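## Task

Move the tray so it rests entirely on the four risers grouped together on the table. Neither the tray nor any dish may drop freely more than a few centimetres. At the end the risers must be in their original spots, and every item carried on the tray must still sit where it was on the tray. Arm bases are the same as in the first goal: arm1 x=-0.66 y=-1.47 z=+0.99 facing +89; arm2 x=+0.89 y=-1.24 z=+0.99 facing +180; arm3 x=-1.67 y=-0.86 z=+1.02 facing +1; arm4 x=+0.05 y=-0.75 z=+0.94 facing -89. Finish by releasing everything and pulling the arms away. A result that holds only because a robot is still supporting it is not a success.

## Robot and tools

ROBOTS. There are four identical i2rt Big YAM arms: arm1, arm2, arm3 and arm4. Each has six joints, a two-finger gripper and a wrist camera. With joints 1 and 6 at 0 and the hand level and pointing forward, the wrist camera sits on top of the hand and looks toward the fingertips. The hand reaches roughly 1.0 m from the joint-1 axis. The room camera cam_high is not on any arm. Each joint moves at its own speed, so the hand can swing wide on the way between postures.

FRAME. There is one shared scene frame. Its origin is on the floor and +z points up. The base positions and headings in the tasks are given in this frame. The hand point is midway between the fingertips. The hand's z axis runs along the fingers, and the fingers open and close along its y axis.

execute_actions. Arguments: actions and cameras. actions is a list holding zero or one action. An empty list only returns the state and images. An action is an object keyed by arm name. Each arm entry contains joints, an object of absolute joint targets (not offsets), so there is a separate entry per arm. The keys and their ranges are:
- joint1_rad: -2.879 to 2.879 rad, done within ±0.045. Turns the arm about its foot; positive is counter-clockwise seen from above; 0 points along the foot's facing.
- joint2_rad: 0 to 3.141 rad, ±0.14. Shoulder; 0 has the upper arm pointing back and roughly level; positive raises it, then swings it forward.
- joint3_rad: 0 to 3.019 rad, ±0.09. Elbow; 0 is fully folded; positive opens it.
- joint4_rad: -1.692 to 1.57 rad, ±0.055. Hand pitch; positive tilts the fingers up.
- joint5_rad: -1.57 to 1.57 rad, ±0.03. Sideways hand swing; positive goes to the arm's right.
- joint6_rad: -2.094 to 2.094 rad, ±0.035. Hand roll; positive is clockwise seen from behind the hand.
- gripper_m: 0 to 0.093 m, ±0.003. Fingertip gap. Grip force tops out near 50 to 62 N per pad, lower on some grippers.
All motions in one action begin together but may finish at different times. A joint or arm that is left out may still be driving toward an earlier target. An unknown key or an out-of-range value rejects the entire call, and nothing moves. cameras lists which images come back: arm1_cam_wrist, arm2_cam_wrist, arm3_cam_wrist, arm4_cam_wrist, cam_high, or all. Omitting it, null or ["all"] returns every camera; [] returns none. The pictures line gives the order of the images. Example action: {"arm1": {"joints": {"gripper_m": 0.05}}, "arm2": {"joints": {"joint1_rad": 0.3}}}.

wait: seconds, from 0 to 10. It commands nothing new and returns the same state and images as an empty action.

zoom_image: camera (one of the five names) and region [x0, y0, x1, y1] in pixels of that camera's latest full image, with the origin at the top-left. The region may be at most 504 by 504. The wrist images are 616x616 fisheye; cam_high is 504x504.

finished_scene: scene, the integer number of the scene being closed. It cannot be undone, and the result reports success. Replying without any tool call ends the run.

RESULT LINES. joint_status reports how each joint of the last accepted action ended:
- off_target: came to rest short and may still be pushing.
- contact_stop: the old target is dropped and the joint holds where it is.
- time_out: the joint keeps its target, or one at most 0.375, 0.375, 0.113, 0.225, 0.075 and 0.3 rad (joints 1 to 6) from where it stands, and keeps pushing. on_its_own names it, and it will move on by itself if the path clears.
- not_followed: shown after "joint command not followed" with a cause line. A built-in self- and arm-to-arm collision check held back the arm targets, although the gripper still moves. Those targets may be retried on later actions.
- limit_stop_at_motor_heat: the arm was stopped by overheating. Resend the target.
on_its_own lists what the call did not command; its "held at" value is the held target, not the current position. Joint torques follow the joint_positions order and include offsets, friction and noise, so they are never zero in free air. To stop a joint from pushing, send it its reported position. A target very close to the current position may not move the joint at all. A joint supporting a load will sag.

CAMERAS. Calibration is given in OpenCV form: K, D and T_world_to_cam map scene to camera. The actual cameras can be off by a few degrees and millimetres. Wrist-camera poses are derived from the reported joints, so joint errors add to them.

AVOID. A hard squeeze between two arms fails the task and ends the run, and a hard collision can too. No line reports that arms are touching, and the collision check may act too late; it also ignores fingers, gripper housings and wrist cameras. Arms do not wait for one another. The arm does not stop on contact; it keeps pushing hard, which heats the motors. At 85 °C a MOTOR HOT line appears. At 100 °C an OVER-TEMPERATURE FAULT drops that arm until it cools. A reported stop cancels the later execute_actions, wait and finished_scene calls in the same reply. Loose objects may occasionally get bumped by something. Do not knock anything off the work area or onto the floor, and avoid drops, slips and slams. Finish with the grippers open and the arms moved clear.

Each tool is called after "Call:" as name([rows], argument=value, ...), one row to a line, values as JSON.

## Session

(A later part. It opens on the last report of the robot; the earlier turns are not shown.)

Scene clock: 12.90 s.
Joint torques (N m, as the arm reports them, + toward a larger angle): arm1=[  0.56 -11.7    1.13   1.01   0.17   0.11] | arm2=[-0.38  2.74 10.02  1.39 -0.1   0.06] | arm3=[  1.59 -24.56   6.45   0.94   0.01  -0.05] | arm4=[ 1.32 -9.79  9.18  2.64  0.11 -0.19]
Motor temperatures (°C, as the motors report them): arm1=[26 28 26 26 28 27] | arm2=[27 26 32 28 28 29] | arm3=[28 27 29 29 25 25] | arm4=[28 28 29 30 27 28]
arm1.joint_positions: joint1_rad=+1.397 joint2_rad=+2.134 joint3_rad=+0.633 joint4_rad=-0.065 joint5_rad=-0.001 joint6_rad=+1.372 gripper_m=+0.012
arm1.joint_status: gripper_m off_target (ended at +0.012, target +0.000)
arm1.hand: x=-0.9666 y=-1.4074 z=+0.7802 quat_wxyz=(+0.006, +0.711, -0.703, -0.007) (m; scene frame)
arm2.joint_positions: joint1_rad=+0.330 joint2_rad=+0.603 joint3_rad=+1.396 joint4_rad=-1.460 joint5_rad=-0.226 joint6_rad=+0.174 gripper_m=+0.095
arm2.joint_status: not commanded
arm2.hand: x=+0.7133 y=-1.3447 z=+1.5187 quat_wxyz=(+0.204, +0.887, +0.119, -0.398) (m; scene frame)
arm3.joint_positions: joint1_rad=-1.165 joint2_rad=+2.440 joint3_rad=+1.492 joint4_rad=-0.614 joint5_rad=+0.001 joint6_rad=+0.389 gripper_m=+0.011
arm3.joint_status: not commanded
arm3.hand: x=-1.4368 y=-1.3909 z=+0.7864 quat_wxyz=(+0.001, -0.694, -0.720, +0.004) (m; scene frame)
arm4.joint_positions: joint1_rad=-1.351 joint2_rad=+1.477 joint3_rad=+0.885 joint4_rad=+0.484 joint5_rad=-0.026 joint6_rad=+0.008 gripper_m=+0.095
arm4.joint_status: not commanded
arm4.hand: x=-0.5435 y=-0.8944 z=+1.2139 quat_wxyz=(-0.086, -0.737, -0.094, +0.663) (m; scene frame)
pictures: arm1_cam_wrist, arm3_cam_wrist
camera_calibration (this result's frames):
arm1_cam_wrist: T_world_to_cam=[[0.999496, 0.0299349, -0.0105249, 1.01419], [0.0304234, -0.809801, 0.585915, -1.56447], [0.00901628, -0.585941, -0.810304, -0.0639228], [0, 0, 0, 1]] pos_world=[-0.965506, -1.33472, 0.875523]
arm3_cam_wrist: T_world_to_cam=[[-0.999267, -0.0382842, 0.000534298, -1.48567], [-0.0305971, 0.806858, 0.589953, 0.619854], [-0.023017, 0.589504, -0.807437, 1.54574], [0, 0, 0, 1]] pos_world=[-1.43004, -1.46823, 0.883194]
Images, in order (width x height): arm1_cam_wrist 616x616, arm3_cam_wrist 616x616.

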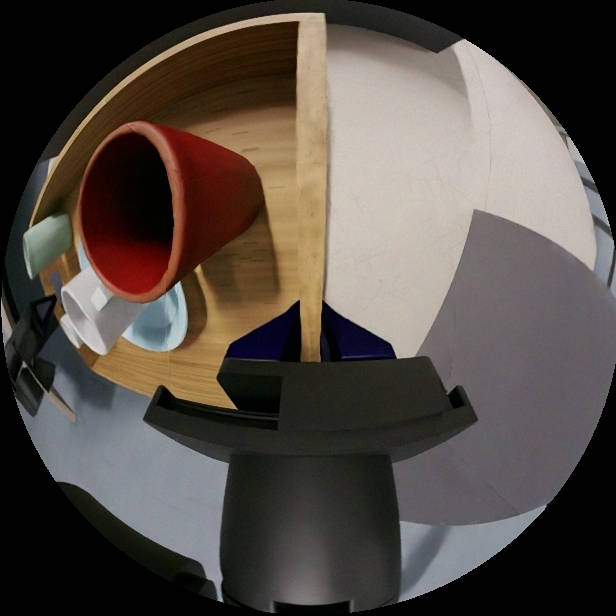

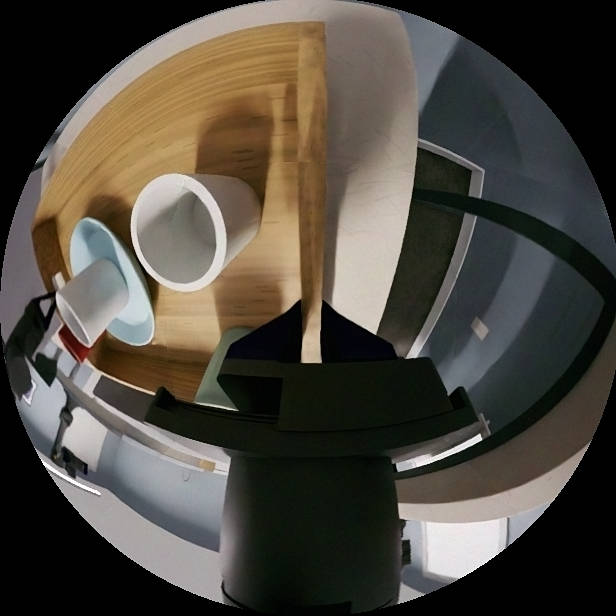

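Call:
execute_actions([
  {"arm1":{"joints":{"joint2_rad":2.02,"joint3_rad":0.62,"joint4_rad":-0.13}},"arm3":{"joints":{"joint2_rad":2.32,"joint3_rad":1.52,"joint4_rad":-0.65}}},
], cameras=[])

Call:
execute_actions([
  {"arm1":{"joints":{"joint2_rad":1.91,"joint3_rad":0.605,"joint4_rad":-0.222}},"arm3":{"joints":{"joint2_rad":2.255,"joint3_rad":1.51,"joint4_rad":-0.695}}},
], cameras=["arm4_cam_wrist"])

Scene clock: 14.13 s.
Joint torques (N m, as the arm reports them, + toward a larger angle): arm1=[  0.43 -19.19   0.8   -0.46   0.3    0.07] | arm2=[-0.31  2.78 10.04  1.41 -0.1   0.05] | arm3=[  1.45 -34.52   7.7   -0.44   0.21  -0.1 ] | arm4=[ 1.37 -9.79  9.17  2.63  0.11 -0.19]
Motor temperatures (°C, as the motors report them): arm1=[26 28 26 26 28 27] | arm2=[27 26 33 28 28 29] | arm3=[28 28 29 29 25 25] | arm4=[28 28 29 30 27 28]
arm1.joint_positions: joint1_rad=+1.397 joint2_rad=+2.085 joint3_rad=+0.622 joint4_rad=-0.116 joint5_rad=-0.005 joint6_rad=+1.376 gripper_m=+0.012
arm1.joint_status: all done
arm1.hand: x=-0.9638 y=-1.4088 z=+0.7939 quat_wxyz=(+0.005, +0.710, -0.704, -0.001) (m; scene frame)
arm2.joint_positions: joint1_rad=+0.330 joint2_rad=+0.603 joint3_rad=+1.396 joint4_rad=-1.460 joint5_rad=-0.226 joint6_rad=+0.174 gripper_m=+0.095
arm2.joint_status: not commanded
arm2.hand: x=+0.7133 y=-1.3447 z=+1.5187 quat_wxyz=(+0.204, +0.887, +0.119, -0.398) (m; scene frame)
arm3.joint_positions: joint1_rad=-1.164 joint2_rad=+2.421 joint3_rad=+1.492 joint4_rad=-0.625 joint5_rad=-0.005 joint6_rad=+0.393 gripper_m=+0.011
arm3.joint_status: all done
arm3.hand: x=-1.4335 y=-1.3939 z=+0.7970 quat_wxyz=(-0.004, -0.695, -0.719, +0.003) (m; scene frame)
arm4.joint_positions: joint1_rad=-1.351 joint2_rad=+1.477 joint3_rad=+0.885 joint4_rad=+0.484 joint5_rad=-0.026 joint6_rad=+0.008 gripper_m=+0.095
arm4.joint_status: not commanded
arm4.hand: x=-0.5435 y=-0.8944 z=+1.2139 quat_wxyz=(-0.086, -0.737, -0.094, +0.663) (m; scene frame)
pictures: none
No camera images: the call's "cameras" was empty. Leave "cameras" out to get every camera's image.

Scene clock: 15.07 s.
Joint torques (N m, as the arm reports them, + toward a larger angle): arm1=[  0.32 -17.09   2.19  -0.21   0.39   0.16] | arm2=[-0.4   2.8  10.02  1.39 -0.1   0.05] | arm3=[  1.53 -33.64   8.44  -0.16   0.03  -0.04] | arm4=[ 1.35 -9.79  9.17  2.63  0.11 -0.19]
Motor temperatures (°C, as the motors report them): arm1=[26 28 26 26 28 27] | arm2=[27 26 33 28 28 29] | arm3=[28 28 29 29 25 25] | arm4=[28 28 29 30 27 28]
arm1.joint_positions: joint1_rad=+1.398 joint2_rad=+1.965 joint3_rad=+0.596 joint4_rad=-0.209 joint5_rad=-0.008 joint6_rad=+1.371 gripper_m=+0.012
arm1.joint_status: all done
arm1.hand: x=-0.9621 y=-1.4099 z=+0.8267 quat_wxyz=(+0.006, +0.712, -0.702, +0.000) (m; scene frame)
arm2.joint_positions: joint1_rad=+0.330 joint2_rad=+0.603 joint3_rad=+1.396 joint4_rad=-1.460 joint5_rad=-0.226 joint6_rad=+0.174 gripper_m=+0.095
arm2.joint_status: not commanded
arm2.hand: x=+0.7133 y=-1.3447 z=+1.5187 quat_wxyz=(+0.204, +0.887, +0.119, -0.398) (m; scene frame)
arm3.joint_positions: joint1_rad=-1.163 joint2_rad=+2.348 joint3_rad=+1.477 joint4_rad=-0.677 joint5_rad=+0.000 joint6_rad=+0.388 gripper_m=+0.011
arm3.joint_status: all done
arm3.hand: x=-1.4321 y=-1.3975 z=+0.8344 quat_wxyz=(-0.006, -0.693, -0.721, +0.006) (m; scene frame)
arm4.joint_positions: joint1_rad=-1.351 joint2_rad=+1.477 joint3_rad=+0.885 joint4_rad=+0.484 joint5_rad=-0.026 joint6_rad=+0.008 gripper_m=+0.095
arm4.joint_status: not commanded
arm4.hand: x=-0.5435 y=-0.8944 z=+1.2139 quat_wxyz=(-0.086, -0.737, -0.094, +0.663) (m; scene frame)
pictures: arm4_cam_wrist
camera_calibration (this result's frames):
arm4_cam_wrist: T_world_to_cam=[[-0.240035, 0.970644, -0.0152791, 0.758379], [0.651936, 0.149518, -0.743386, 1.393], [-0.719279, -0.188399, -0.668688, 0.378988], [0, 0, 0, 1]] pos_world=[-0.453513, -0.872994, 1.30055]
Images, in order (width x height): arm4_cam_wrist 616x616.

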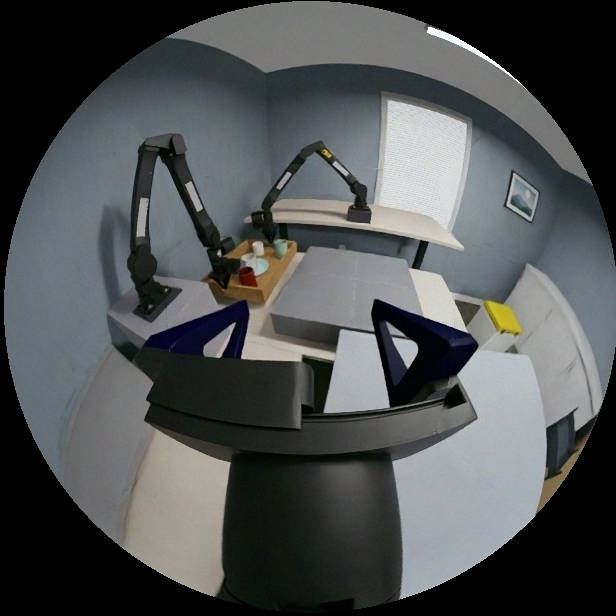

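Call:
execute_actions([
  {"arm1":{"joints":{"joint2_rad":1.785,"joint3_rad":0.60,"joint4_rad":-0.325}},"arm3":{"joints":{"joint2_rad":2.185,"joint3_rad":1.485,"joint4_rad":-0.75}},"arm4":{"joints":{"joint2_rad":1.1,"joint3_rad":0.55,"joint4_rad":0.45}}},
], cameras=[])

Call:
execute_actions([
  {"arm1":{"joints":{"joint2_rad":1.645,"joint3_rad":0.615,"joint4_rad":-0.468}},"arm3":{"joints":{"joint2_rad":2.11,"joint3_rad":1.485,"joint4_rad":-0.82}}},
], cameras=[])

Call:
execute_actions([
  {"arm1":{"joints":{"joint2_rad":1.515,"joint3_rad":0.65,"joint4_rad":-0.615}},"arm3":{"joints":{"joint2_rad":2.04,"joint3_rad":1.5,"joint4_rad":-0.895}}},
], cameras=["arm4_cam_wrist","arm1_cam_wrist"])

Scene clock: 16.43 s.
Joint torques (N m, as the arm reports them, + toward a larger angle): arm1=[  0.64 -16.91   3.33   0.08   0.38   0.01] | arm2=[-0.32  2.74 10.    1.35 -0.1   0.05] | arm3=[  1.34 -32.75   8.86  -0.25   0.02  -0.1 ] | arm4=[ 1.4  -5.22  7.76  1.9   0.11 -0.19]
Motor temperatures (°C, as the motors report them): arm1=[26 28 26 26 28 27] | arm2=[27 26 33 28 28 29] | arm3=[28 28 29 29 25 25] | arm4=[28 28 29 30 27 28]
arm1.joint_positions: joint1_rad=+1.398 joint2_rad=+1.842 joint3_rad=+0.586 joint4_rad=-0.315 joint5_rad=-0.007 joint6_rad=+1.378 gripper_m=+0.012
arm1.joint_status: all done
arm1.hand: x=-0.9638 y=-1.4093 z=+0.8608 quat_wxyz=(+0.007, +0.710, -0.705, -0.004) (m; scene frame)
arm2.joint_positions: joint1_rad=+0.330 joint2_rad=+0.603 joint3_rad=+1.396 joint4_rad=-1.460 joint5_rad=-0.226 joint6_rad=+0.174 gripper_m=+0.095
arm2.joint_status: not commanded
arm2.hand: x=+0.7133 y=-1.3447 z=+1.5187 quat_wxyz=(+0.204, +0.887, +0.119, -0.398) (m; scene frame)
arm3.joint_positions: joint1_rad=-1.163 joint2_rad=+2.274 joint3_rad=+1.451 joint4_rad=-0.730 joint5_rad=+0.001 joint6_rad=+0.394 gripper_m=+0.011
arm3.joint_status: all done
arm3.hand: x=-1.4336 y=-1.3931 z=+0.8693 quat_wxyz=(-0.003, -0.695, -0.719, +0.006) (m; scene frame)
arm4.joint_positions: joint1_rad=-1.351 joint2_rad=+1.097 joint3_rad=+0.558 joint4_rad=+0.455 joint5_rad=-0.026 joint6_rad=+0.008 gripper_m=+0.095
arm4.joint_status: all done
arm4.hand: x=-0.4139 y=-0.8639 z=+1.2218 quat_wxyz=(-0.087, -0.729, -0.093, +0.673) (m; scene frame)
pictures: none
No camera images: the call's "cameras" was empty. Leave "cameras" out to get every camera's image.

Scene clock: 17.43 s.
Joint torques (N m, as the arm reports them, + toward a larger angle): arm1=[ -0.16 -14.87   5.52  -0.01   0.41   0.04] | arm2=[-0.36  2.68 10.02  1.39 -0.1   0.05] | arm3=[  1.29 -32.65   9.57  -0.18  -0.02  -0.1 ] | arm4=[ 1.38 -5.38  7.77  1.92  0.11 -0.19]
Motor temperatures (°C, as the motors report them): arm1=[26 28 26 26 28 27] | arm2=[27 26 33 28 28 29] | arm3=[28 29 30 29 25 25] | arm4=[28 28 29 30 27 28]
arm1.joint_positions: joint1_rad=+1.398 joint2_rad=+1.697 joint3_rad=+0.586 joint4_rad=-0.457 joint5_rad=-0.007 joint6_rad=+1.376 gripper_m=+0.012
arm1.joint_status: all done
arm1.hand: x=-0.9633 y=-1.4094 z=+0.9022 quat_wxyz=(+0.008, +0.710, -0.704, -0.005) (m; scene frame)
arm2.joint_positions: joint1_rad=+0.330 joint2_rad=+0.603 joint3_rad=+1.396 joint4_rad=-1.460 joint5_rad=-0.226 joint6_rad=+0.174 gripper_m=+0.095
arm2.joint_status: not commanded
arm2.hand: x=+0.7133 y=-1.3447 z=+1.5187 quat_wxyz=(+0.204, +0.887, +0.119, -0.398) (m; scene frame)
arm3.joint_positions: joint1_rad=-1.162 joint2_rad=+2.197 joint3_rad=+1.448 joint4_rad=-0.803 joint5_rad=+0.002 joint6_rad=+0.393 gripper_m=+0.011
arm3.joint_status: all done
arm3.hand: x=-1.4331 y=-1.3935 z=+0.9109 quat_wxyz=(-0.003, -0.695, -0.719, +0.006) (m; scene frame)
arm4.joint_positions: joint1_rad=-1.351 joint2_rad=+1.097 joint3_rad=+0.558 joint4_rad=+0.455 joint5_rad=-0.026 joint6_rad=+0.008 gripper_m=+0.095
arm4.joint_status: not commanded
arm4.hand: x=-0.4139 y=-0.8639 z=+1.2218 quat_wxyz=(-0.087, -0.729, -0.093, +0.673) (m; scene frame)
pictures: none
No camera images: the call's "cameras" was empty. Leave "cameras" out to get every camera's image.

Scene clock: 18.40 s.
Joint torques (N m, as the arm reports them, + toward a larger angle): arm1=[  0.3  -14.31   8.45  -0.74   0.43   0.05] | arm2=[-0.31  2.73 10.01  1.37 -0.1   0.05] | arm3=[  1.3  -31.42  11.09  -0.24   0.11  -0.15] | arm4=[ 1.38 -5.34  7.76  1.9   0.11 -0.19]
Motor temperatures (°C, as the motors report them): arm1=[26 28 26 26 28 27] | arm2=[27 26 33 28 28 29] | arm3=[28 29 30 29 25 25] | arm4=[28 28 29 30 27 28]
arm1.joint_positions: joint1_rad=+1.398 joint2_rad=+1.561 joint3_rad=+0.593 joint4_rad=-0.591 joint5_rad=-0.008 joint6_rad=+1.381 gripper_m=+0.012
arm1.joint_status: all done
arm1.hand: x=-0.9610 y=-1.4099 z=+0.9422 quat_wxyz=(+0.011, +0.708, -0.706, -0.008) (m; scene frame)
arm2.joint_positions: joint1_rad=+0.330 joint2_rad=+0.603 joint3_rad=+1.396 joint4_rad=-1.460 joint5_rad=-0.226 joint6_rad=+0.174 gripper_m=+0.095
arm2.joint_status: not commanded
arm2.hand: x=+0.7133 y=-1.3447 z=+1.5187 quat_wxyz=(+0.204, +0.887, +0.119, -0.398) (m; scene frame)
arm3.joint_positions: joint1_rad=-1.159 joint2_rad=+2.125 joint3_rad=+1.448 joint4_rad=-0.872 joint5_rad=-0.001 joint6_rad=+0.398 gripper_m=+0.011
arm3.joint_status: all done
arm3.hand: x=-1.4312 y=-1.3918 z=+0.9514 quat_wxyz=(-0.005, -0.696, -0.718, +0.005) (m; scene frame)
arm4.joint_positions: joint1_rad=-1.351 joint2_rad=+1.097 joint3_rad=+0.558 joint4_rad=+0.455 joint5_rad=-0.026 joint6_rad=+0.008 gripper_m=+0.095
arm4.joint_status: not commanded
arm4.hand: x=-0.4139 y=-0.8639 z=+1.2218 quat_wxyz=(-0.087, -0.729, -0.093, +0.673) (m; scene frame)
pictures: arm1_cam_wrist, arm4_cam_wrist
camera_calibration (this result's frames):
arm1_cam_wrist: T_world_to_cam=[[0.999549, 0.0227608, -0.0195869, 1.00887], [0.0299364, -0.806334, 0.590702, -1.66169], [-0.00234872, -0.591022, -0.806652, 0.0442529], [0, 0, 0, 1]] pos_world=[-0.958564, -1.33669, 1.03702]
arm4_cam_wrist: T_world_to_cam=[[-0.240602, 0.970508, -0.0149948, 0.759301], [0.633205, 0.145234, -0.760236, 1.31893], [-0.735637, -0.192409, -0.649474, 0.449469], [0, 0, 0, 1]] pos_world=[-0.321819, -0.84198, 1.306]
Images, in order (width x height): arm1_cam_wrist 616x616, arm4_cam_wrist 616x616.

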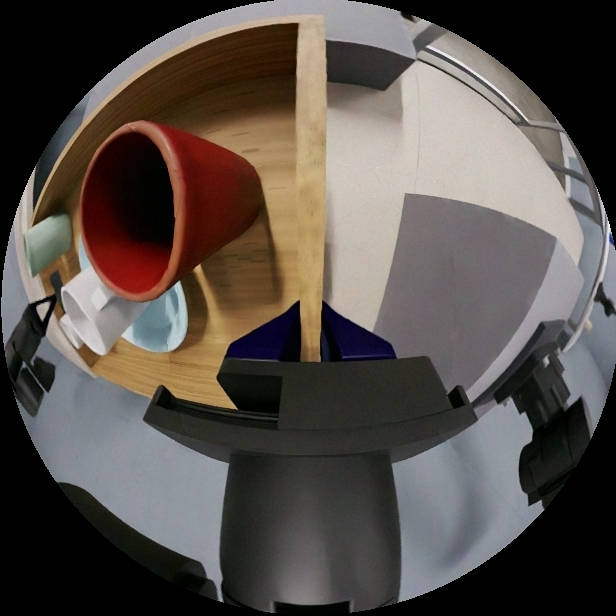

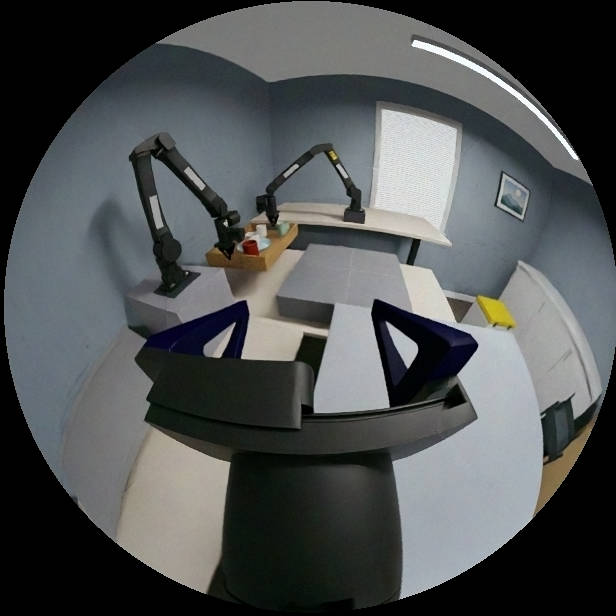

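Call:
execute_actions([
  {"arm1":{"joints":{"joint1_rad":1.152,"joint2_rad":1.575,"joint3_rad":0.69,"joint4_rad":-0.62,"joint6_rad":1.125}},"arm3":{"joints":{"joint1_rad":-1.08,"joint2_rad":1.933,"joint3_rad":1.262,"joint4_rad":-0.765,"joint6_rad":0.472}}},
], cameras=[])

Call:
execute_actions([
  {"arm1":{"joints":{"joint1_rad":0.943,"joint2_rad":1.63,"joint3_rad":0.775,"joint4_rad":-0.643,"joint6_rad":0.916}},"arm3":{"joints":{"joint1_rad":-0.983,"joint2_rad":1.833,"joint3_rad":1.065,"joint4_rad":-0.68,"joint6_rad":0.57}}},
], cameras=["arm4_cam_wrist"])

Scene clock: 20.00 s.
Joint torques (N m, as the arm reports them, + toward a larger angle): arm1=[ -0.34 -11.41   8.89  -0.27   0.32  -0.16] | arm2=[-0.34  2.72 10.    1.41 -0.09  0.05] | arm3=[  0.39 -29.14   9.47   0.23   0.11  -0.19] | arm4=[ 1.43 -5.35  7.76  1.91  0.11 -0.19]
Motor temperatures (°C, as the motors report them): arm1=[26 28 27 26 28 27] | arm2=[27 26 33 28 28 29] | arm3=[28 29 30 29 25 25] | arm4=[28 28 29 30 27 28]
arm1.joint_positions: joint1_rad=+1.149 joint2_rad=+1.594 joint3_rad=+0.628 joint4_rad=-0.605 joint5_rad=-0.005 joint6_rad=+1.137 gripper_m=+0.012
arm1.joint_status: all done
arm1.hand: x=-0.9470 y=-1.3328 z=+0.9400 quat_wxyz=(+0.007, +0.706, -0.708, -0.005) (m; scene frame)
arm2.joint_positions: joint1_rad=+0.330 joint2_rad=+0.603 joint3_rad=+1.396 joint4_rad=-1.460 joint5_rad=-0.226 joint6_rad=+0.174 gripper_m=+0.095
arm2.joint_status: not commanded
arm2.hand: x=+0.7133 y=-1.3447 z=+1.5187 quat_wxyz=(+0.204, +0.887, +0.119, -0.398) (m; scene frame)
arm3.joint_positions: joint1_rad=-1.075 joint2_rad=+2.022 joint3_rad=+1.221 joint4_rad=-0.758 joint5_rad=-0.002 joint6_rad=+0.493 gripper_m=+0.011
arm3.joint_status: all done
arm3.hand: x=-1.4194 y=-1.3128 z=+0.9414 quat_wxyz=(-0.001, -0.699, -0.715, +0.003) (m; scene frame)
arm4.joint_positions: joint1_rad=-1.351 joint2_rad=+1.097 joint3_rad=+0.558 joint4_rad=+0.455 joint5_rad=-0.026 joint6_rad=+0.008 gripper_m=+0.095
arm4.joint_status: not commanded
arm4.hand: x=-0.4139 y=-0.8639 z=+1.2218 quat_wxyz=(-0.087, -0.729, -0.093, +0.673) (m; scene frame)
pictures: none
No camera images: the call's "cameras" was empty. Leave "cameras" out to get every camera's image.

Scene clock: 21.07 s.
Joint torques (N m, as the arm reports them, + toward a larger angle): arm1=[ -0.21 -13.15   8.53  -0.31   0.26  -0.17] | arm2=[-0.38  2.72 10.05  1.41 -0.1   0.06] | arm3=[  0.5  -25.55   9.04   0.28  -0.02  -0.16] | arm4=[ 1.39 -5.36  7.76  1.9   0.11 -0.19]
Motor temperatures (°C, as the motors report them): arm1=[26 28 27 26 28 27] | arm2=[27 26 33 28 28 29] | arm3=[28 29 30 29 25 25] | arm4=[28 28 29 30 27 28]
arm1.joint_positions: joint1_rad=+0.935 joint2_rad=+1.653 joint3_rad=+0.716 joint4_rad=-0.630 joint5_rad=-0.004 joint6_rad=+0.926 gripper_m=+0.012
arm1.joint_status: all done
arm1.hand: x=-0.9381 y=-1.2554 z=+0.9416 quat_wxyz=(+0.007, +0.706, -0.709, -0.008) (m; scene frame)
arm2.joint_positions: joint1_rad=+0.330 joint2_rad=+0.603 joint3_rad=+1.396 joint4_rad=-1.460 joint5_rad=-0.226 joint6_rad=+0.174 gripper_m=+0.095
arm2.joint_status: not commanded
arm2.hand: x=+0.7133 y=-1.3447 z=+1.5187 quat_wxyz=(+0.204, +0.887, +0.119, -0.398) (m; scene frame)
arm3.joint_positions: joint1_rad=-0.979 joint2_rad=+1.911 joint3_rad=+1.023 joint4_rad=-0.675 joint5_rad=+0.002 joint6_rad=+0.588 gripper_m=+0.011
arm3.joint_status: all done
arm3.hand: x=-1.4134 y=-1.2361 z=+0.9427 quat_wxyz=(+0.001, -0.699, -0.715, +0.004) (m; scene frame)
arm4.joint_positions: joint1_rad=-1.351 joint2_rad=+1.097 joint3_rad=+0.558 joint4_rad=+0.455 joint5_rad=-0.026 joint6_rad=+0.008 gripper_m=+0.095
arm4.joint_status: not commanded
arm4.hand: x=-0.4139 y=-0.8639 z=+1.2218 quat_wxyz=(-0.087, -0.729, -0.093, +0.673) (m; scene frame)
pictures: arm4_cam_wrist
camera_calibration (this result's frames):
arm4_cam_wrist: T_world_to_cam=[[-0.240602, 0.970508, -0.0149948, 0.759301], [0.633205, 0.145234, -0.760236, 1.31893], [-0.735637, -0.192409, -0.649474, 0.449469], [0, 0, 0, 1]] pos_world=[-0.321819, -0.84198, 1.306]
Images, in order (width x height): arm4_cam_wrist 616x616.

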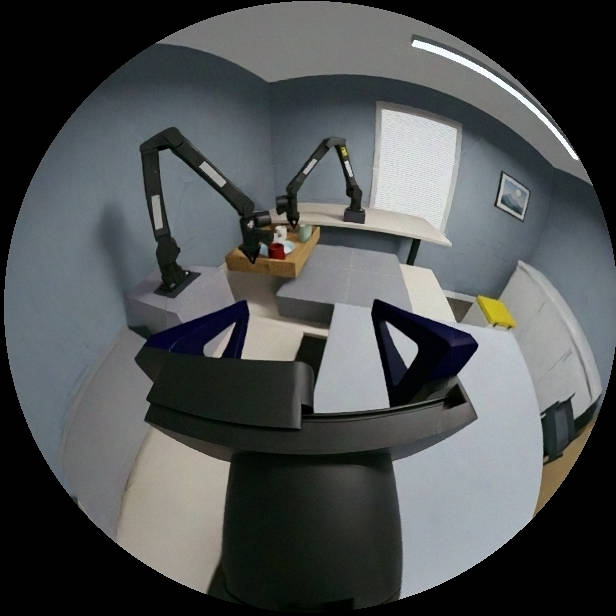

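Call:
execute_actions([
  {"arm1":{"joints":{"joint1_rad":0.768,"joint2_rad":1.705,"joint3_rad":0.90,"joint4_rad":-0.683,"joint6_rad":0.745}},"arm3":{"joints":{"joint1_rad":-0.865,"joint2_rad":1.74,"joint3_rad":0.905,"joint4_rad":-0.62,"joint6_rad":0.70}}},
], cameras=[])

Call:
execute_actions([
  {"arm1":{"joints":{"joint1_rad":0.632,"joint2_rad":1.795,"joint3_rad":1.058,"joint4_rad":-0.74,"joint6_rad":0.61}},"arm3":{"joints":{"joint1_rad":-0.706,"joint2_rad":1.665,"joint3_rad":0.77,"joint4_rad":-0.569,"joint6_rad":0.86}}},
], cameras=[])

Call:
execute_actions([
  {"arm1":{"joints":{"joint1_rad":0.525,"joint2_rad":1.897,"joint3_rad":1.248,"joint4_rad":-0.814,"joint6_rad":0.505}},"arm3":{"joints":{"joint1_rad":-0.506,"joint2_rad":1.608,"joint3_rad":0.67,"joint4_rad":-0.535,"joint6_rad":1.06}}},
], cameras=["arm4_cam_wrist","arm1_cam_wrist","arm3_cam_wrist"])

Scene clock: 22.47 s.
Joint torques (N m, as the arm reports them, + toward a larger angle): arm1=[  1.06 -15.19   8.87  -0.19   0.32  -0.05] | arm2=[-0.36  2.81 10.04  1.4  -0.1   0.05] | arm3=[  0.39 -22.37   8.93   0.34  -0.02   0.01] | arm4=[ 1.4  -5.35  7.76  1.9   0.11 -0.19]
Motor temperatures (°C, as the motors report them): arm1=[26 29 28 26 28 27] | arm2=[27 26 33 28 28 29] | arm3=[28 29 31 29 25 25] | arm4=[28 28 29 30 27 28]
arm1.joint_positions: joint1_rad=+0.759 joint2_rad=+1.733 joint3_rad=+0.844 joint4_rad=-0.671 joint5_rad=-0.007 joint6_rad=+0.746 gripper_m=+0.012
arm1.joint_status: all done
arm1.hand: x=-0.9279 y=-1.1772 z=+0.9433 quat_wxyz=(+0.008, +0.707, -0.707, -0.011) (m; scene frame)
arm2.joint_positions: joint1_rad=+0.330 joint2_rad=+0.603 joint3_rad=+1.396 joint4_rad=-1.460 joint5_rad=-0.226 joint6_rad=+0.174 gripper_m=+0.095
arm2.joint_status: not commanded
arm2.hand: x=+0.7133 y=-1.3447 z=+1.5187 quat_wxyz=(+0.204, +0.887, +0.119, -0.398) (m; scene frame)
arm3.joint_positions: joint1_rad=-0.859 joint2_rad=+1.809 joint3_rad=+0.859 joint4_rad=-0.615 joint5_rad=+0.003 joint6_rad=+0.704 gripper_m=+0.011
arm3.joint_status: all done
arm3.hand: x=-1.4069 y=-1.1621 z=+0.9462 quat_wxyz=(+0.002, -0.698, -0.716, +0.003) (m; scene frame)
arm4.joint_positions: joint1_rad=-1.351 joint2_rad=+1.097 joint3_rad=+0.558 joint4_rad=+0.455 joint5_rad=-0.026 joint6_rad=+0.008 gripper_m=+0.095
arm4.joint_status: not commanded
arm4.hand: x=-0.4139 y=-0.8639 z=+1.2218 quat_wxyz=(-0.087, -0.729, -0.093, +0.673) (m; scene frame)
pictures: none
No camera images: the call's "cameras" was empty. Leave "cameras" out to get every camera's image.

Scene clock: 23.53 s.
Joint torques (N m, as the arm reports them, + toward a larger angle): arm1=[  0.35 -19.26   9.38   0.01   0.37  -0.01] | arm2=[-0.31  2.77 10.01  1.4  -0.1   0.06] | arm3=[  0.16 -19.42   8.15   0.39  -0.09   0.02] | arm4=[ 1.4  -5.37  7.76  1.9   0.11 -0.19]
Motor temperatures (°C, as the motors report them): arm1=[26 29 28 26 28 27] | arm2=[27 26 34 28 28 29] | arm3=[28 29 31 29 25 25] | arm4=[28 28 29 30 27 28]
arm1.joint_positions: joint1_rad=+0.622 joint2_rad=+1.829 joint3_rad=+1.000 joint4_rad=-0.731 joint5_rad=-0.009 joint6_rad=+0.609 gripper_m=+0.012
arm1.joint_status: all done
arm1.hand: x=-0.9158 y=-1.1014 z=+0.9443 quat_wxyz=(+0.008, +0.707, -0.707, -0.012) (m; scene frame)
arm2.joint_positions: joint1_rad=+0.330 joint2_rad=+0.603 joint3_rad=+1.396 joint4_rad=-1.460 joint5_rad=-0.226 joint6_rad=+0.174 gripper_m=+0.095
arm2.joint_status: not commanded
arm2.hand: x=+0.7133 y=-1.3447 z=+1.5187 quat_wxyz=(+0.204, +0.887, +0.119, -0.398) (m; scene frame)
arm3.joint_positions: joint1_rad=-0.699 joint2_rad=+1.728 joint3_rad=+0.728 joint4_rad=-0.567 joint5_rad=+0.005 joint6_rad=+0.863 gripper_m=+0.011
arm3.joint_status: all done
arm3.hand: x=-1.3981 y=-1.0877 z=+0.9472 quat_wxyz=(+0.003, -0.697, -0.717, +0.004) (m; scene frame)
arm4.joint_positions: joint1_rad=-1.351 joint2_rad=+1.097 joint3_rad=+0.558 joint4_rad=+0.455 joint5_rad=-0.026 joint6_rad=+0.008 gripper_m=+0.095
arm4.joint_status: not commanded
arm4.hand: x=-0.4139 y=-0.8639 z=+1.2218 quat_wxyz=(-0.087, -0.729, -0.093, +0.673) (m; scene frame)
pictures: none
No camera images: the call's "cameras" was empty. Leave "cameras" out to get every camera's image.

Scene clock: 24.60 s.
Joint torques (N m, as the arm reports them, + toward a larger angle): arm1=[  0.28 -22.32  10.27  -0.01   0.47  -0.02] | arm2=[-0.4   2.75 10.01  1.42 -0.09  0.05] | arm3=[  0.45 -17.89   7.67   0.5   -0.13   0.04] | arm4=[ 1.38 -5.34  7.76  1.91  0.11 -0.19]
Motor temperatures (°C, as the motors report them): arm1=[26 29 29 26 28 27] | arm2=[27 26 34 28 28 29] | arm3=[28 29 31 29 25 25] | arm4=[28 28 29 30 27 28]
arm1.joint_positions: joint1_rad=+0.518 joint2_rad=+1.935 joint3_rad=+1.180 joint4_rad=-0.806 joint5_rad=-0.011 joint6_rad=+0.504 gripper_m=+0.012
arm1.joint_status: all done
arm1.hand: x=-0.9038 y=-1.0278 z=+0.9451 quat_wxyz=(+0.009, +0.707, -0.707, -0.012) (m; scene frame)
arm2.joint_positions: joint1_rad=+0.330 joint2_rad=+0.603 joint3_rad=+1.396 joint4_rad=-1.460 joint5_rad=-0.226 joint6_rad=+0.174 gripper_m=+0.095
arm2.joint_status: not commanded
arm2.hand: x=+0.7133 y=-1.3447 z=+1.5187 quat_wxyz=(+0.204, +0.887, +0.119, -0.398) (m; scene frame)
arm3.joint_positions: joint1_rad=-0.503 joint2_rad=+1.668 joint3_rad=+0.633 joint4_rad=-0.533 joint5_rad=+0.006 joint6_rad=+1.062 gripper_m=+0.011
arm3.joint_status: all done
arm3.hand: x=-1.3896 y=-1.0138 z=+0.9472 quat_wxyz=(+0.003, -0.698, -0.716, +0.005) (m; scene frame)
arm4.joint_positions: joint1_rad=-1.351 joint2_rad=+1.097 joint3_rad=+0.558 joint4_rad=+0.455 joint5_rad=-0.026 joint6_rad=+0.008 gripper_m=+0.095
arm4.joint_status: not commanded
arm4.hand: x=-0.4139 y=-0.8639 z=+1.2218 quat_wxyz=(-0.087, -0.729, -0.093, +0.673) (m; scene frame)
pictures: arm1_cam_wrist, arm3_cam_wrist, arm4_cam_wrist
camera_calibration (this result's frames):
arm1_cam_wrist: T_world_to_cam=[[0.999595, 0.0193261, -0.0208808, 0.940815], [0.0278804, -0.811692, 0.583419, -1.3575], [-0.00567355, -0.583765, -0.811903, 0.281992], [0, 0, 0, 1]] pos_world=[-0.900987, -0.955435, 1.04058]
arm3_cam_wrist: T_world_to_cam=[[-0.99959, -0.0283546, 0.00400443, -1.41788], [-0.0204857, 0.805773, 0.59187, 0.233316], [-0.0200089, 0.591545, -0.806023, 1.45928], [0, 0, 0, 1]] pos_world=[-1.38332, -1.09144, 1.0438]
arm4_cam_wrist: T_world_to_cam=[[-0.240602, 0.970508, -0.0149948, 0.759301], [0.633205, 0.145234, -0.760236, 1.31893], [-0.735637, -0.192409, -0.649474, 0.449469], [0, 0, 0, 1]] pos_world=[-0.321819, -0.84198, 1.306]
Images, in order (width x height): arm1_cam_wrist 616x616, arm3_cam_wrist 616x616, arm4_cam_wrist 616x616.

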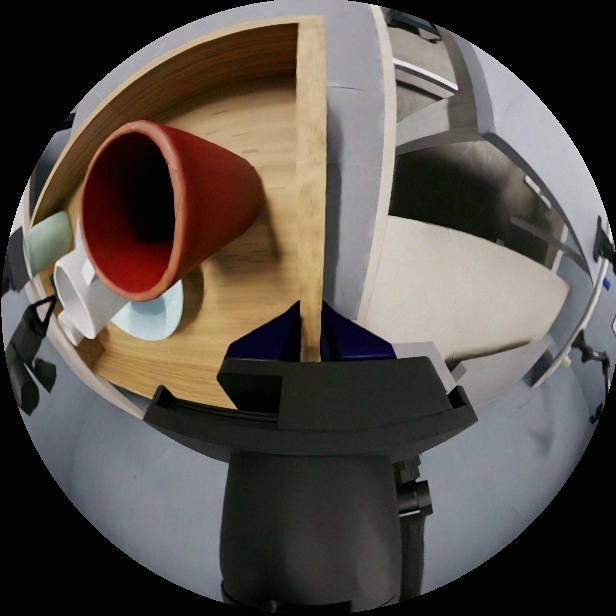

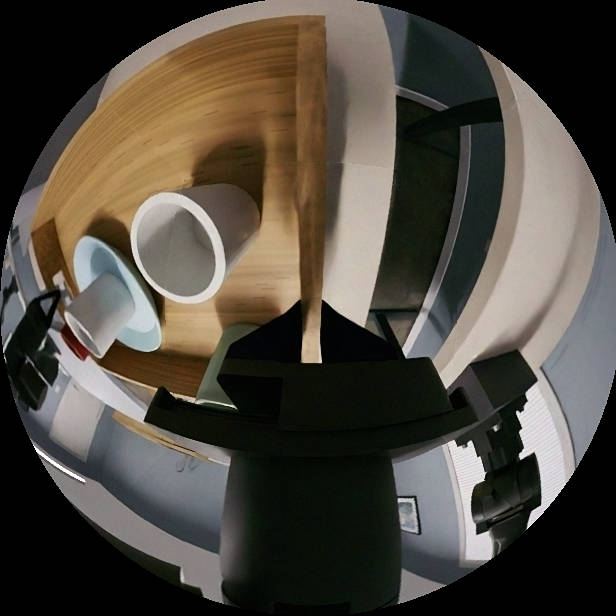

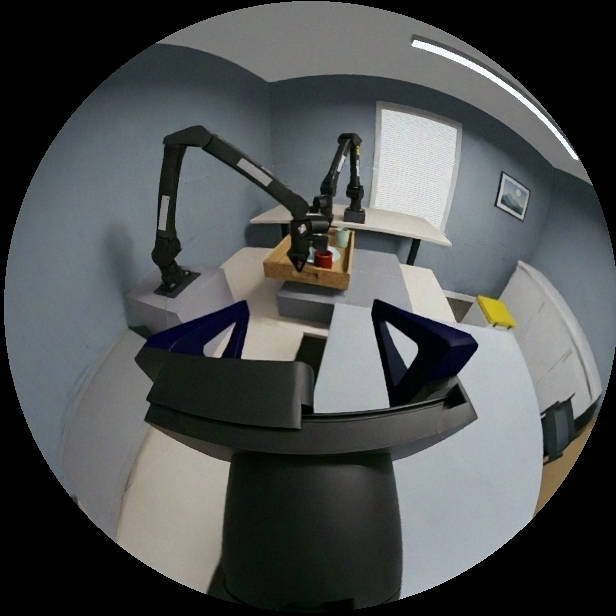

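Call:
execute_actions([
  {"arm1":{"joints":{"joint1_rad":0.432,"joint2_rad":2.005,"joint3_rad":1.445,"joint4_rad":-0.865,"joint6_rad":0.412}},"arm3":{"joints":{"joint1_rad":-0.268,"joint2_rad":1.585,"joint3_rad":0.64,"joint4_rad":-0.524,"joint6_rad":1.297}}},
], cameras=[])

Call:
execute_actions([
  {"arm1":{"joints":{"joint1_rad":0.357,"joint2_rad":2.125,"joint3_rad":1.68,"joint4_rad":-0.955,"joint6_rad":0.337}},"arm3":{"joints":{"joint1_rad":-0.022,"joint2_rad":1.62,"joint3_rad":0.68,"joint4_rad":-0.531,"joint6_rad":1.543}}},
], cameras=["arm4_cam_wrist","arm1_cam_wrist","arm3_cam_wrist","cam_high"])

Scene clock: 26.17 s.
Joint torques (N m, as the arm reports them, + toward a larger angle): arm1=[  0.78 -24.33  11.2    0.14   0.53   0.01] | arm2=[-0.3   2.8  10.05  1.38 -0.09  0.06] | arm3=[  0.74 -17.87   7.38   0.56  -0.12   0.05] | arm4=[ 1.37 -5.36  7.77  1.9   0.11 -0.19]
Motor temperatures (°C, as the motors report them): arm1=[26 29 29 26 28 27] | arm2=[27 26 34 28 28 29] | arm3=[28 29 30 29 25 25] | arm4=[28 28 29 30 27 28]
arm1.joint_positions: joint1_rad=+0.424 joint2_rad=+2.050 joint3_rad=+1.368 joint4_rad=-0.862 joint5_rad=-0.013 joint6_rad=+0.409 gripper_m=+0.012
arm1.joint_status: all done
arm1.hand: x=-0.8853 y=-0.9531 z=+0.9406 quat_wxyz=(+0.006, +0.707, -0.707, -0.020) (m; scene frame)
arm2.joint_positions: joint1_rad=+0.330 joint2_rad=+0.603 joint3_rad=+1.396 joint4_rad=-1.460 joint5_rad=-0.226 joint6_rad=+0.174 gripper_m=+0.095
arm2.joint_status: not commanded
arm2.hand: x=+0.7133 y=-1.3447 z=+1.5187 quat_wxyz=(+0.204, +0.887, +0.119, -0.398) (m; scene frame)
arm3.joint_positions: joint1_rad=-0.266 joint2_rad=+1.651 joint3_rad=+0.604 joint4_rad=-0.528 joint5_rad=+0.006 joint6_rad=+1.298 gripper_m=+0.011
arm3.joint_status: all done
arm3.hand: x=-1.3736 y=-0.9403 z=+0.9468 quat_wxyz=(+0.005, -0.698, -0.716, +0.006) (m; scene frame)
arm4.joint_positions: joint1_rad=-1.351 joint2_rad=+1.097 joint3_rad=+0.558 joint4_rad=+0.455 joint5_rad=-0.026 joint6_rad=+0.008 gripper_m=+0.095
arm4.joint_status: not commanded
arm4.hand: x=-0.4139 y=-0.8639 z=+1.2218 quat_wxyz=(-0.087, -0.729, -0.093, +0.673) (m; scene frame)
pictures: none
No camera images: the call's "cameras" was empty. Leave "cameras" out to get every camera's image.

Scene clock: 27.37 s.
Joint torques (N m, as the arm reports them, + toward a larger angle): arm1=[  0.41 -27.75  12.6    0.31   0.48  -0.11] | arm2=[-0.29  2.78 10.02  1.4  -0.1   0.05] | arm3=[  1.06 -16.62   9.38   0.29  -0.08  -0.02] | arm4=[ 1.4  -5.36  7.77  1.89  0.11 -0.19]
Motor temperatures (°C, as the motors report them): arm1=[26 29 30 26 28 27] | arm2=[27 26 34 28 28 29] | arm3=[28 29 31 29 25 25] | arm4=[28 28 29 30 27 28]
arm1.joint_positions: joint1_rad=+0.356 joint2_rad=+2.175 joint3_rad=+1.590 joint4_rad=-0.954 joint5_rad=-0.012 joint6_rad=+0.347 gripper_m=+0.012
arm1.joint_status: all done
arm1.hand: x=-0.8698 y=-0.8829 z=+0.9390 quat_wxyz=(+0.003, +0.705, -0.709, -0.022) (m; scene frame)
arm2.joint_positions: joint1_rad=+0.330 joint2_rad=+0.603 joint3_rad=+1.396 joint4_rad=-1.460 joint5_rad=-0.226 joint6_rad=+0.174 gripper_m=+0.095
arm2.joint_status: not commanded
arm2.hand: x=+0.7133 y=-1.3447 z=+1.5187 quat_wxyz=(+0.204, +0.887, +0.119, -0.398) (m; scene frame)
arm3.joint_positions: joint1_rad=-0.023 joint2_rad=+1.671 joint3_rad=+0.617 joint4_rad=-0.528 joint5_rad=+0.005 joint6_rad=+1.550 gripper_m=+0.011
arm3.joint_status: all done
arm3.hand: x=-1.3605 y=-0.8655 z=+0.9438 quat_wxyz=(+0.007, -0.701, -0.713, +0.007) (m; scene frame)
arm4.joint_positions: joint1_rad=-1.351 joint2_rad=+1.097 joint3_rad=+0.558 joint4_rad=+0.455 joint5_rad=-0.026 joint6_rad=+0.008 gripper_m=+0.095
arm4.joint_status: not commanded
arm4.hand: x=-0.4139 y=-0.8639 z=+1.2218 quat_wxyz=(-0.087, -0.729, -0.093, +0.673) (m; scene frame)
pictures: arm1_cam_wrist, arm3_cam_wrist, arm4_cam_wrist, cam_high
camera_calibration (this result's frames):
arm1_cam_wrist: T_world_to_cam=[[0.999529, 0.0138043, -0.0274135, 0.905056], [0.0268874, -0.82456, 0.565136, -1.23234], [-0.0148028, -0.565606, -0.824543, 0.381772], [0, 0, 0, 1]] pos_world=[-0.865844, -0.812699, 1.03604]
arm3_cam_wrist: T_world_to_cam=[[-0.999711, -0.0196248, 0.0138714, -1.38645], [-0.00757371, 0.805063, 0.593141, 0.132153], [-0.0228076, 0.592865, -0.804979, 1.36573], [0, 0, 0, 1]] pos_world=[-1.3539, -0.943294, 1.04023]
arm4_cam_wrist: T_world_to_cam=[[-0.240602, 0.970508, -0.0149948, 0.759301], [0.633205, 0.145234, -0.760236, 1.31893], [-0.735637, -0.192409, -0.649474, 0.449469], [0, 0, 0, 1]] pos_world=[-0.321819, -0.84198, 1.306]
Images, in order (width x height): arm1_cam_wrist 616x616, arm3_cam_wrist 616x616, arm4_cam_wrist 616x616, cam_high 504x504.

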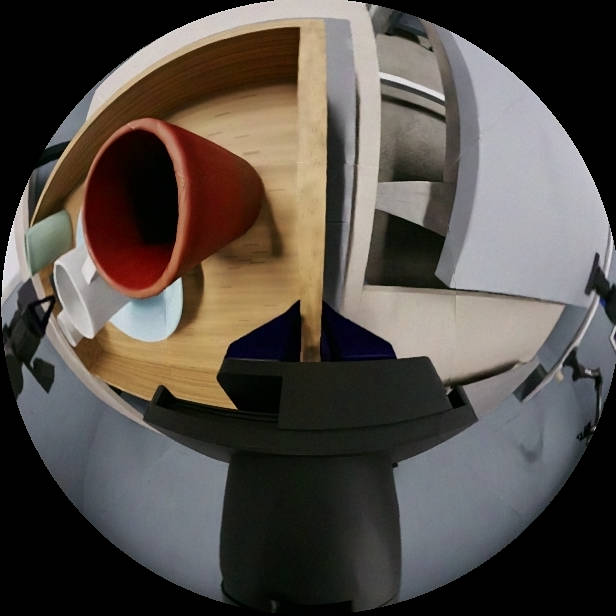

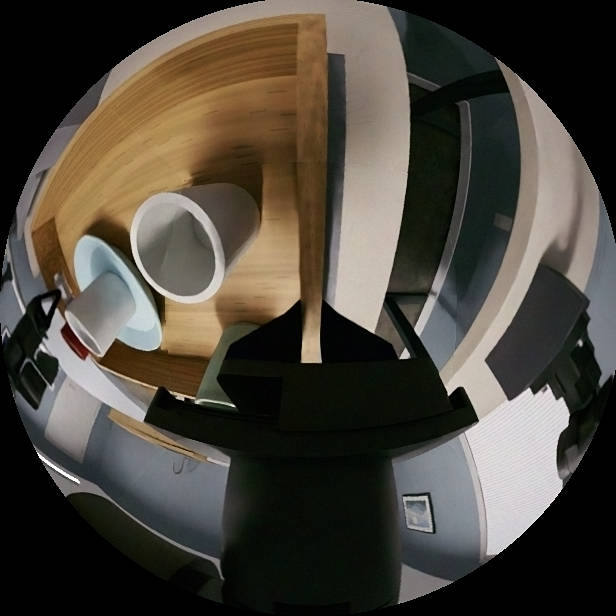

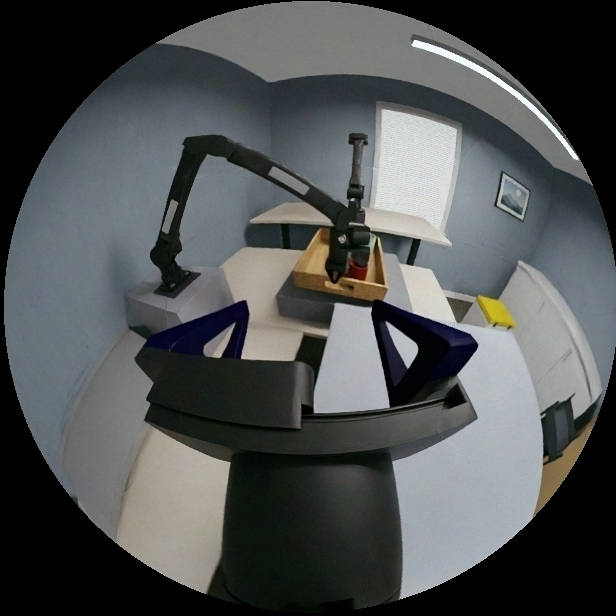

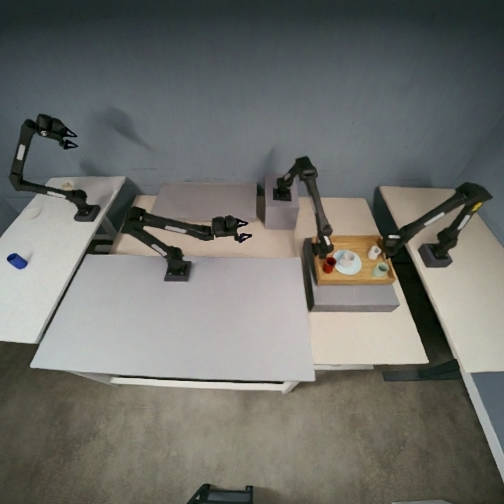

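Well centred. Lower.

Call:
execute_actions([
  {"arm1":{"joints":{"joint2_rad":2.168,"joint4_rad":-0.88}},"arm3":{"joints":{"joint2_rad":1.715,"joint4_rad":-0.435}}},
], cameras=[])

Call:
execute_actions([
  {"arm1":{"joints":{"joint2_rad":2.205,"joint4_rad":-0.845}},"arm3":{"joints":{"joint2_rad":1.79,"joint4_rad":-0.36}}},
], cameras=["arm4_cam_wrist"])

Scene clock: 28.33 s.
Joint torques (N m, as the arm reports them, + toward a larger angle): arm1=[ -0.72 -27.35  12.54   1.7    0.17  -0.1 ] | arm2=[-0.44  2.75 10.02  1.4  -0.09  0.06] | arm3=[  1.03 -17.25   8.64   0.74   0.39  -0.02] | arm4=[ 1.39 -5.37  7.76  1.9   0.11 -0.19]
Motor temperatures (°C, as the motors report them): arm1=[26 30 31 26 28 27] | arm2=[27 26 34 28 28 29] | arm3=[28 29 31 29 25 25] | arm4=[28 28 29 30 27 28]
arm1.joint_positions: joint1_rad=+0.356 joint2_rad=+2.213 joint3_rad=+1.590 joint4_rad=-0.906 joint5_rad=-0.001 joint6_rad=+0.345 gripper_m=+0.012
arm1.joint_status: all done
arm1.hand: x=-0.8699 y=-0.8780 z=+0.9170 quat_wxyz=(-0.004, +0.706, -0.708, -0.025) (m; scene frame)
arm2.joint_positions: joint1_rad=+0.330 joint2_rad=+0.603 joint3_rad=+1.396 joint4_rad=-1.460 joint5_rad=-0.226 joint6_rad=+0.174 gripper_m=+0.095
arm2.joint_status: not commanded
arm2.hand: x=+0.7133 y=-1.3447 z=+1.5187 quat_wxyz=(+0.204, +0.887, +0.119, -0.398) (m; scene frame)
arm3.joint_positions: joint1_rad=-0.023 joint2_rad=+1.763 joint3_rad=+0.617 joint4_rad=-0.445 joint5_rad=-0.008 joint6_rad=+1.550 gripper_m=+0.011
arm3.joint_status: all done
arm3.hand: x=-1.3606 y=-0.8631 z=+0.9165 quat_wxyz=(+0.015, -0.701, -0.713, +0.006) (m; scene frame)
arm4.joint_positions: joint1_rad=-1.351 joint2_rad=+1.097 joint3_rad=+0.558 joint4_rad=+0.455 joint5_rad=-0.026 joint6_rad=+0.008 gripper_m=+0.095
arm4.joint_status: not commanded
arm4.hand: x=-0.4139 y=-0.8639 z=+1.2218 quat_wxyz=(-0.087, -0.729, -0.093, +0.673) (m; scene frame)
pictures: none
No camera images: the call's "cameras" was empty. Leave "cameras" out to get every camera's image.

Scene clock: 28.97 s.
Joint torques (N m, as the arm reports them, + toward a larger angle): arm1=[  0.42 -25.41  12.58   2.42  -0.35  -0.01] | arm2=[-0.42  2.8  10.02  1.39 -0.09  0.06] | arm3=[  1.04 -14.23   8.29   1.82   0.52   0.04] | arm4=[ 1.38 -5.38  7.77  1.91  0.11 -0.19]
Motor temperatures (°C, as the motors report them): arm1=[26 30 31 26 28 27] | arm2=[27 26 34 28 28 29] | arm3=[28 29 31 29 25 25] | arm4=[28 28 29 30 27 28]
arm1.joint_positions: joint1_rad=+0.354 joint2_rad=+2.222 joint3_rad=+1.590 joint4_rad=-0.887 joint5_rad=+0.011 joint6_rad=+0.340 gripper_m=+0.012
arm1.joint_status: all done
arm1.hand: x=-0.8680 y=-0.8742 z=+0.9117 quat_wxyz=(-0.011, +0.707, -0.707, -0.027) (m; scene frame)
arm2.joint_positions: joint1_rad=+0.330 joint2_rad=+0.603 joint3_rad=+1.396 joint4_rad=-1.460 joint5_rad=-0.226 joint6_rad=+0.174 gripper_m=+0.095
arm2.joint_status: not commanded
arm2.hand: x=+0.7133 y=-1.3447 z=+1.5187 quat_wxyz=(+0.204, +0.887, +0.119, -0.398) (m; scene frame)
arm3.joint_positions: joint1_rad=-0.023 joint2_rad=+1.805 joint3_rad=+0.618 joint4_rad=-0.397 joint5_rad=-0.012 joint6_rad=+1.544 gripper_m=+0.011
arm3.joint_status: all done
arm3.hand: x=-1.3589 y=-0.8624 z=+0.9041 quat_wxyz=(+0.014, -0.699, -0.715, +0.002) (m; scene frame)
arm4.joint_positions: joint1_rad=-1.351 joint2_rad=+1.097 joint3_rad=+0.558 joint4_rad=+0.455 joint5_rad=-0.026 joint6_rad=+0.008 gripper_m=+0.095
arm4.joint_status: not commanded
arm4.hand: x=-0.4139 y=-0.8639 z=+1.2218 quat_wxyz=(-0.087, -0.729, -0.093, +0.673) (m; scene frame)
pictures: arm4_cam_wrist
camera_calibration (this result's frames):
arm4_cam_wrist: T_world_to_cam=[[-0.240602, 0.970508, -0.0149948, 0.759301], [0.633205, 0.145234, -0.760236, 1.31893], [-0.735637, -0.192409, -0.649474, 0.449469], [0, 0, 0, 1]] pos_world=[-0.321819, -0.84198, 1.306]
Images, in order (width x height): arm4_cam_wrist 616x616.

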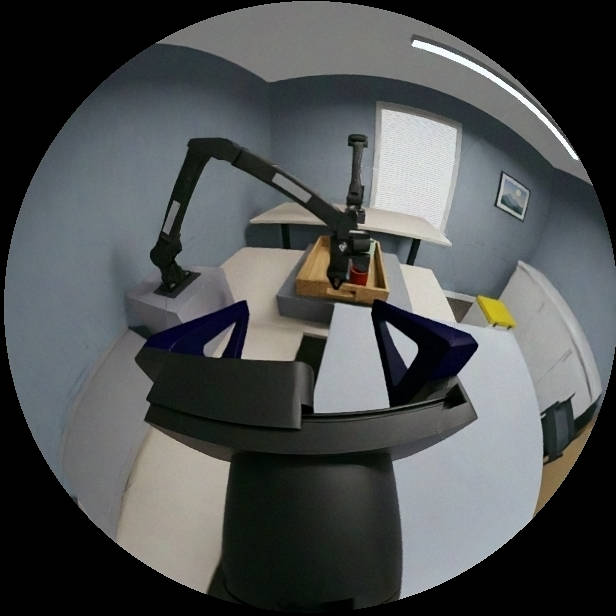

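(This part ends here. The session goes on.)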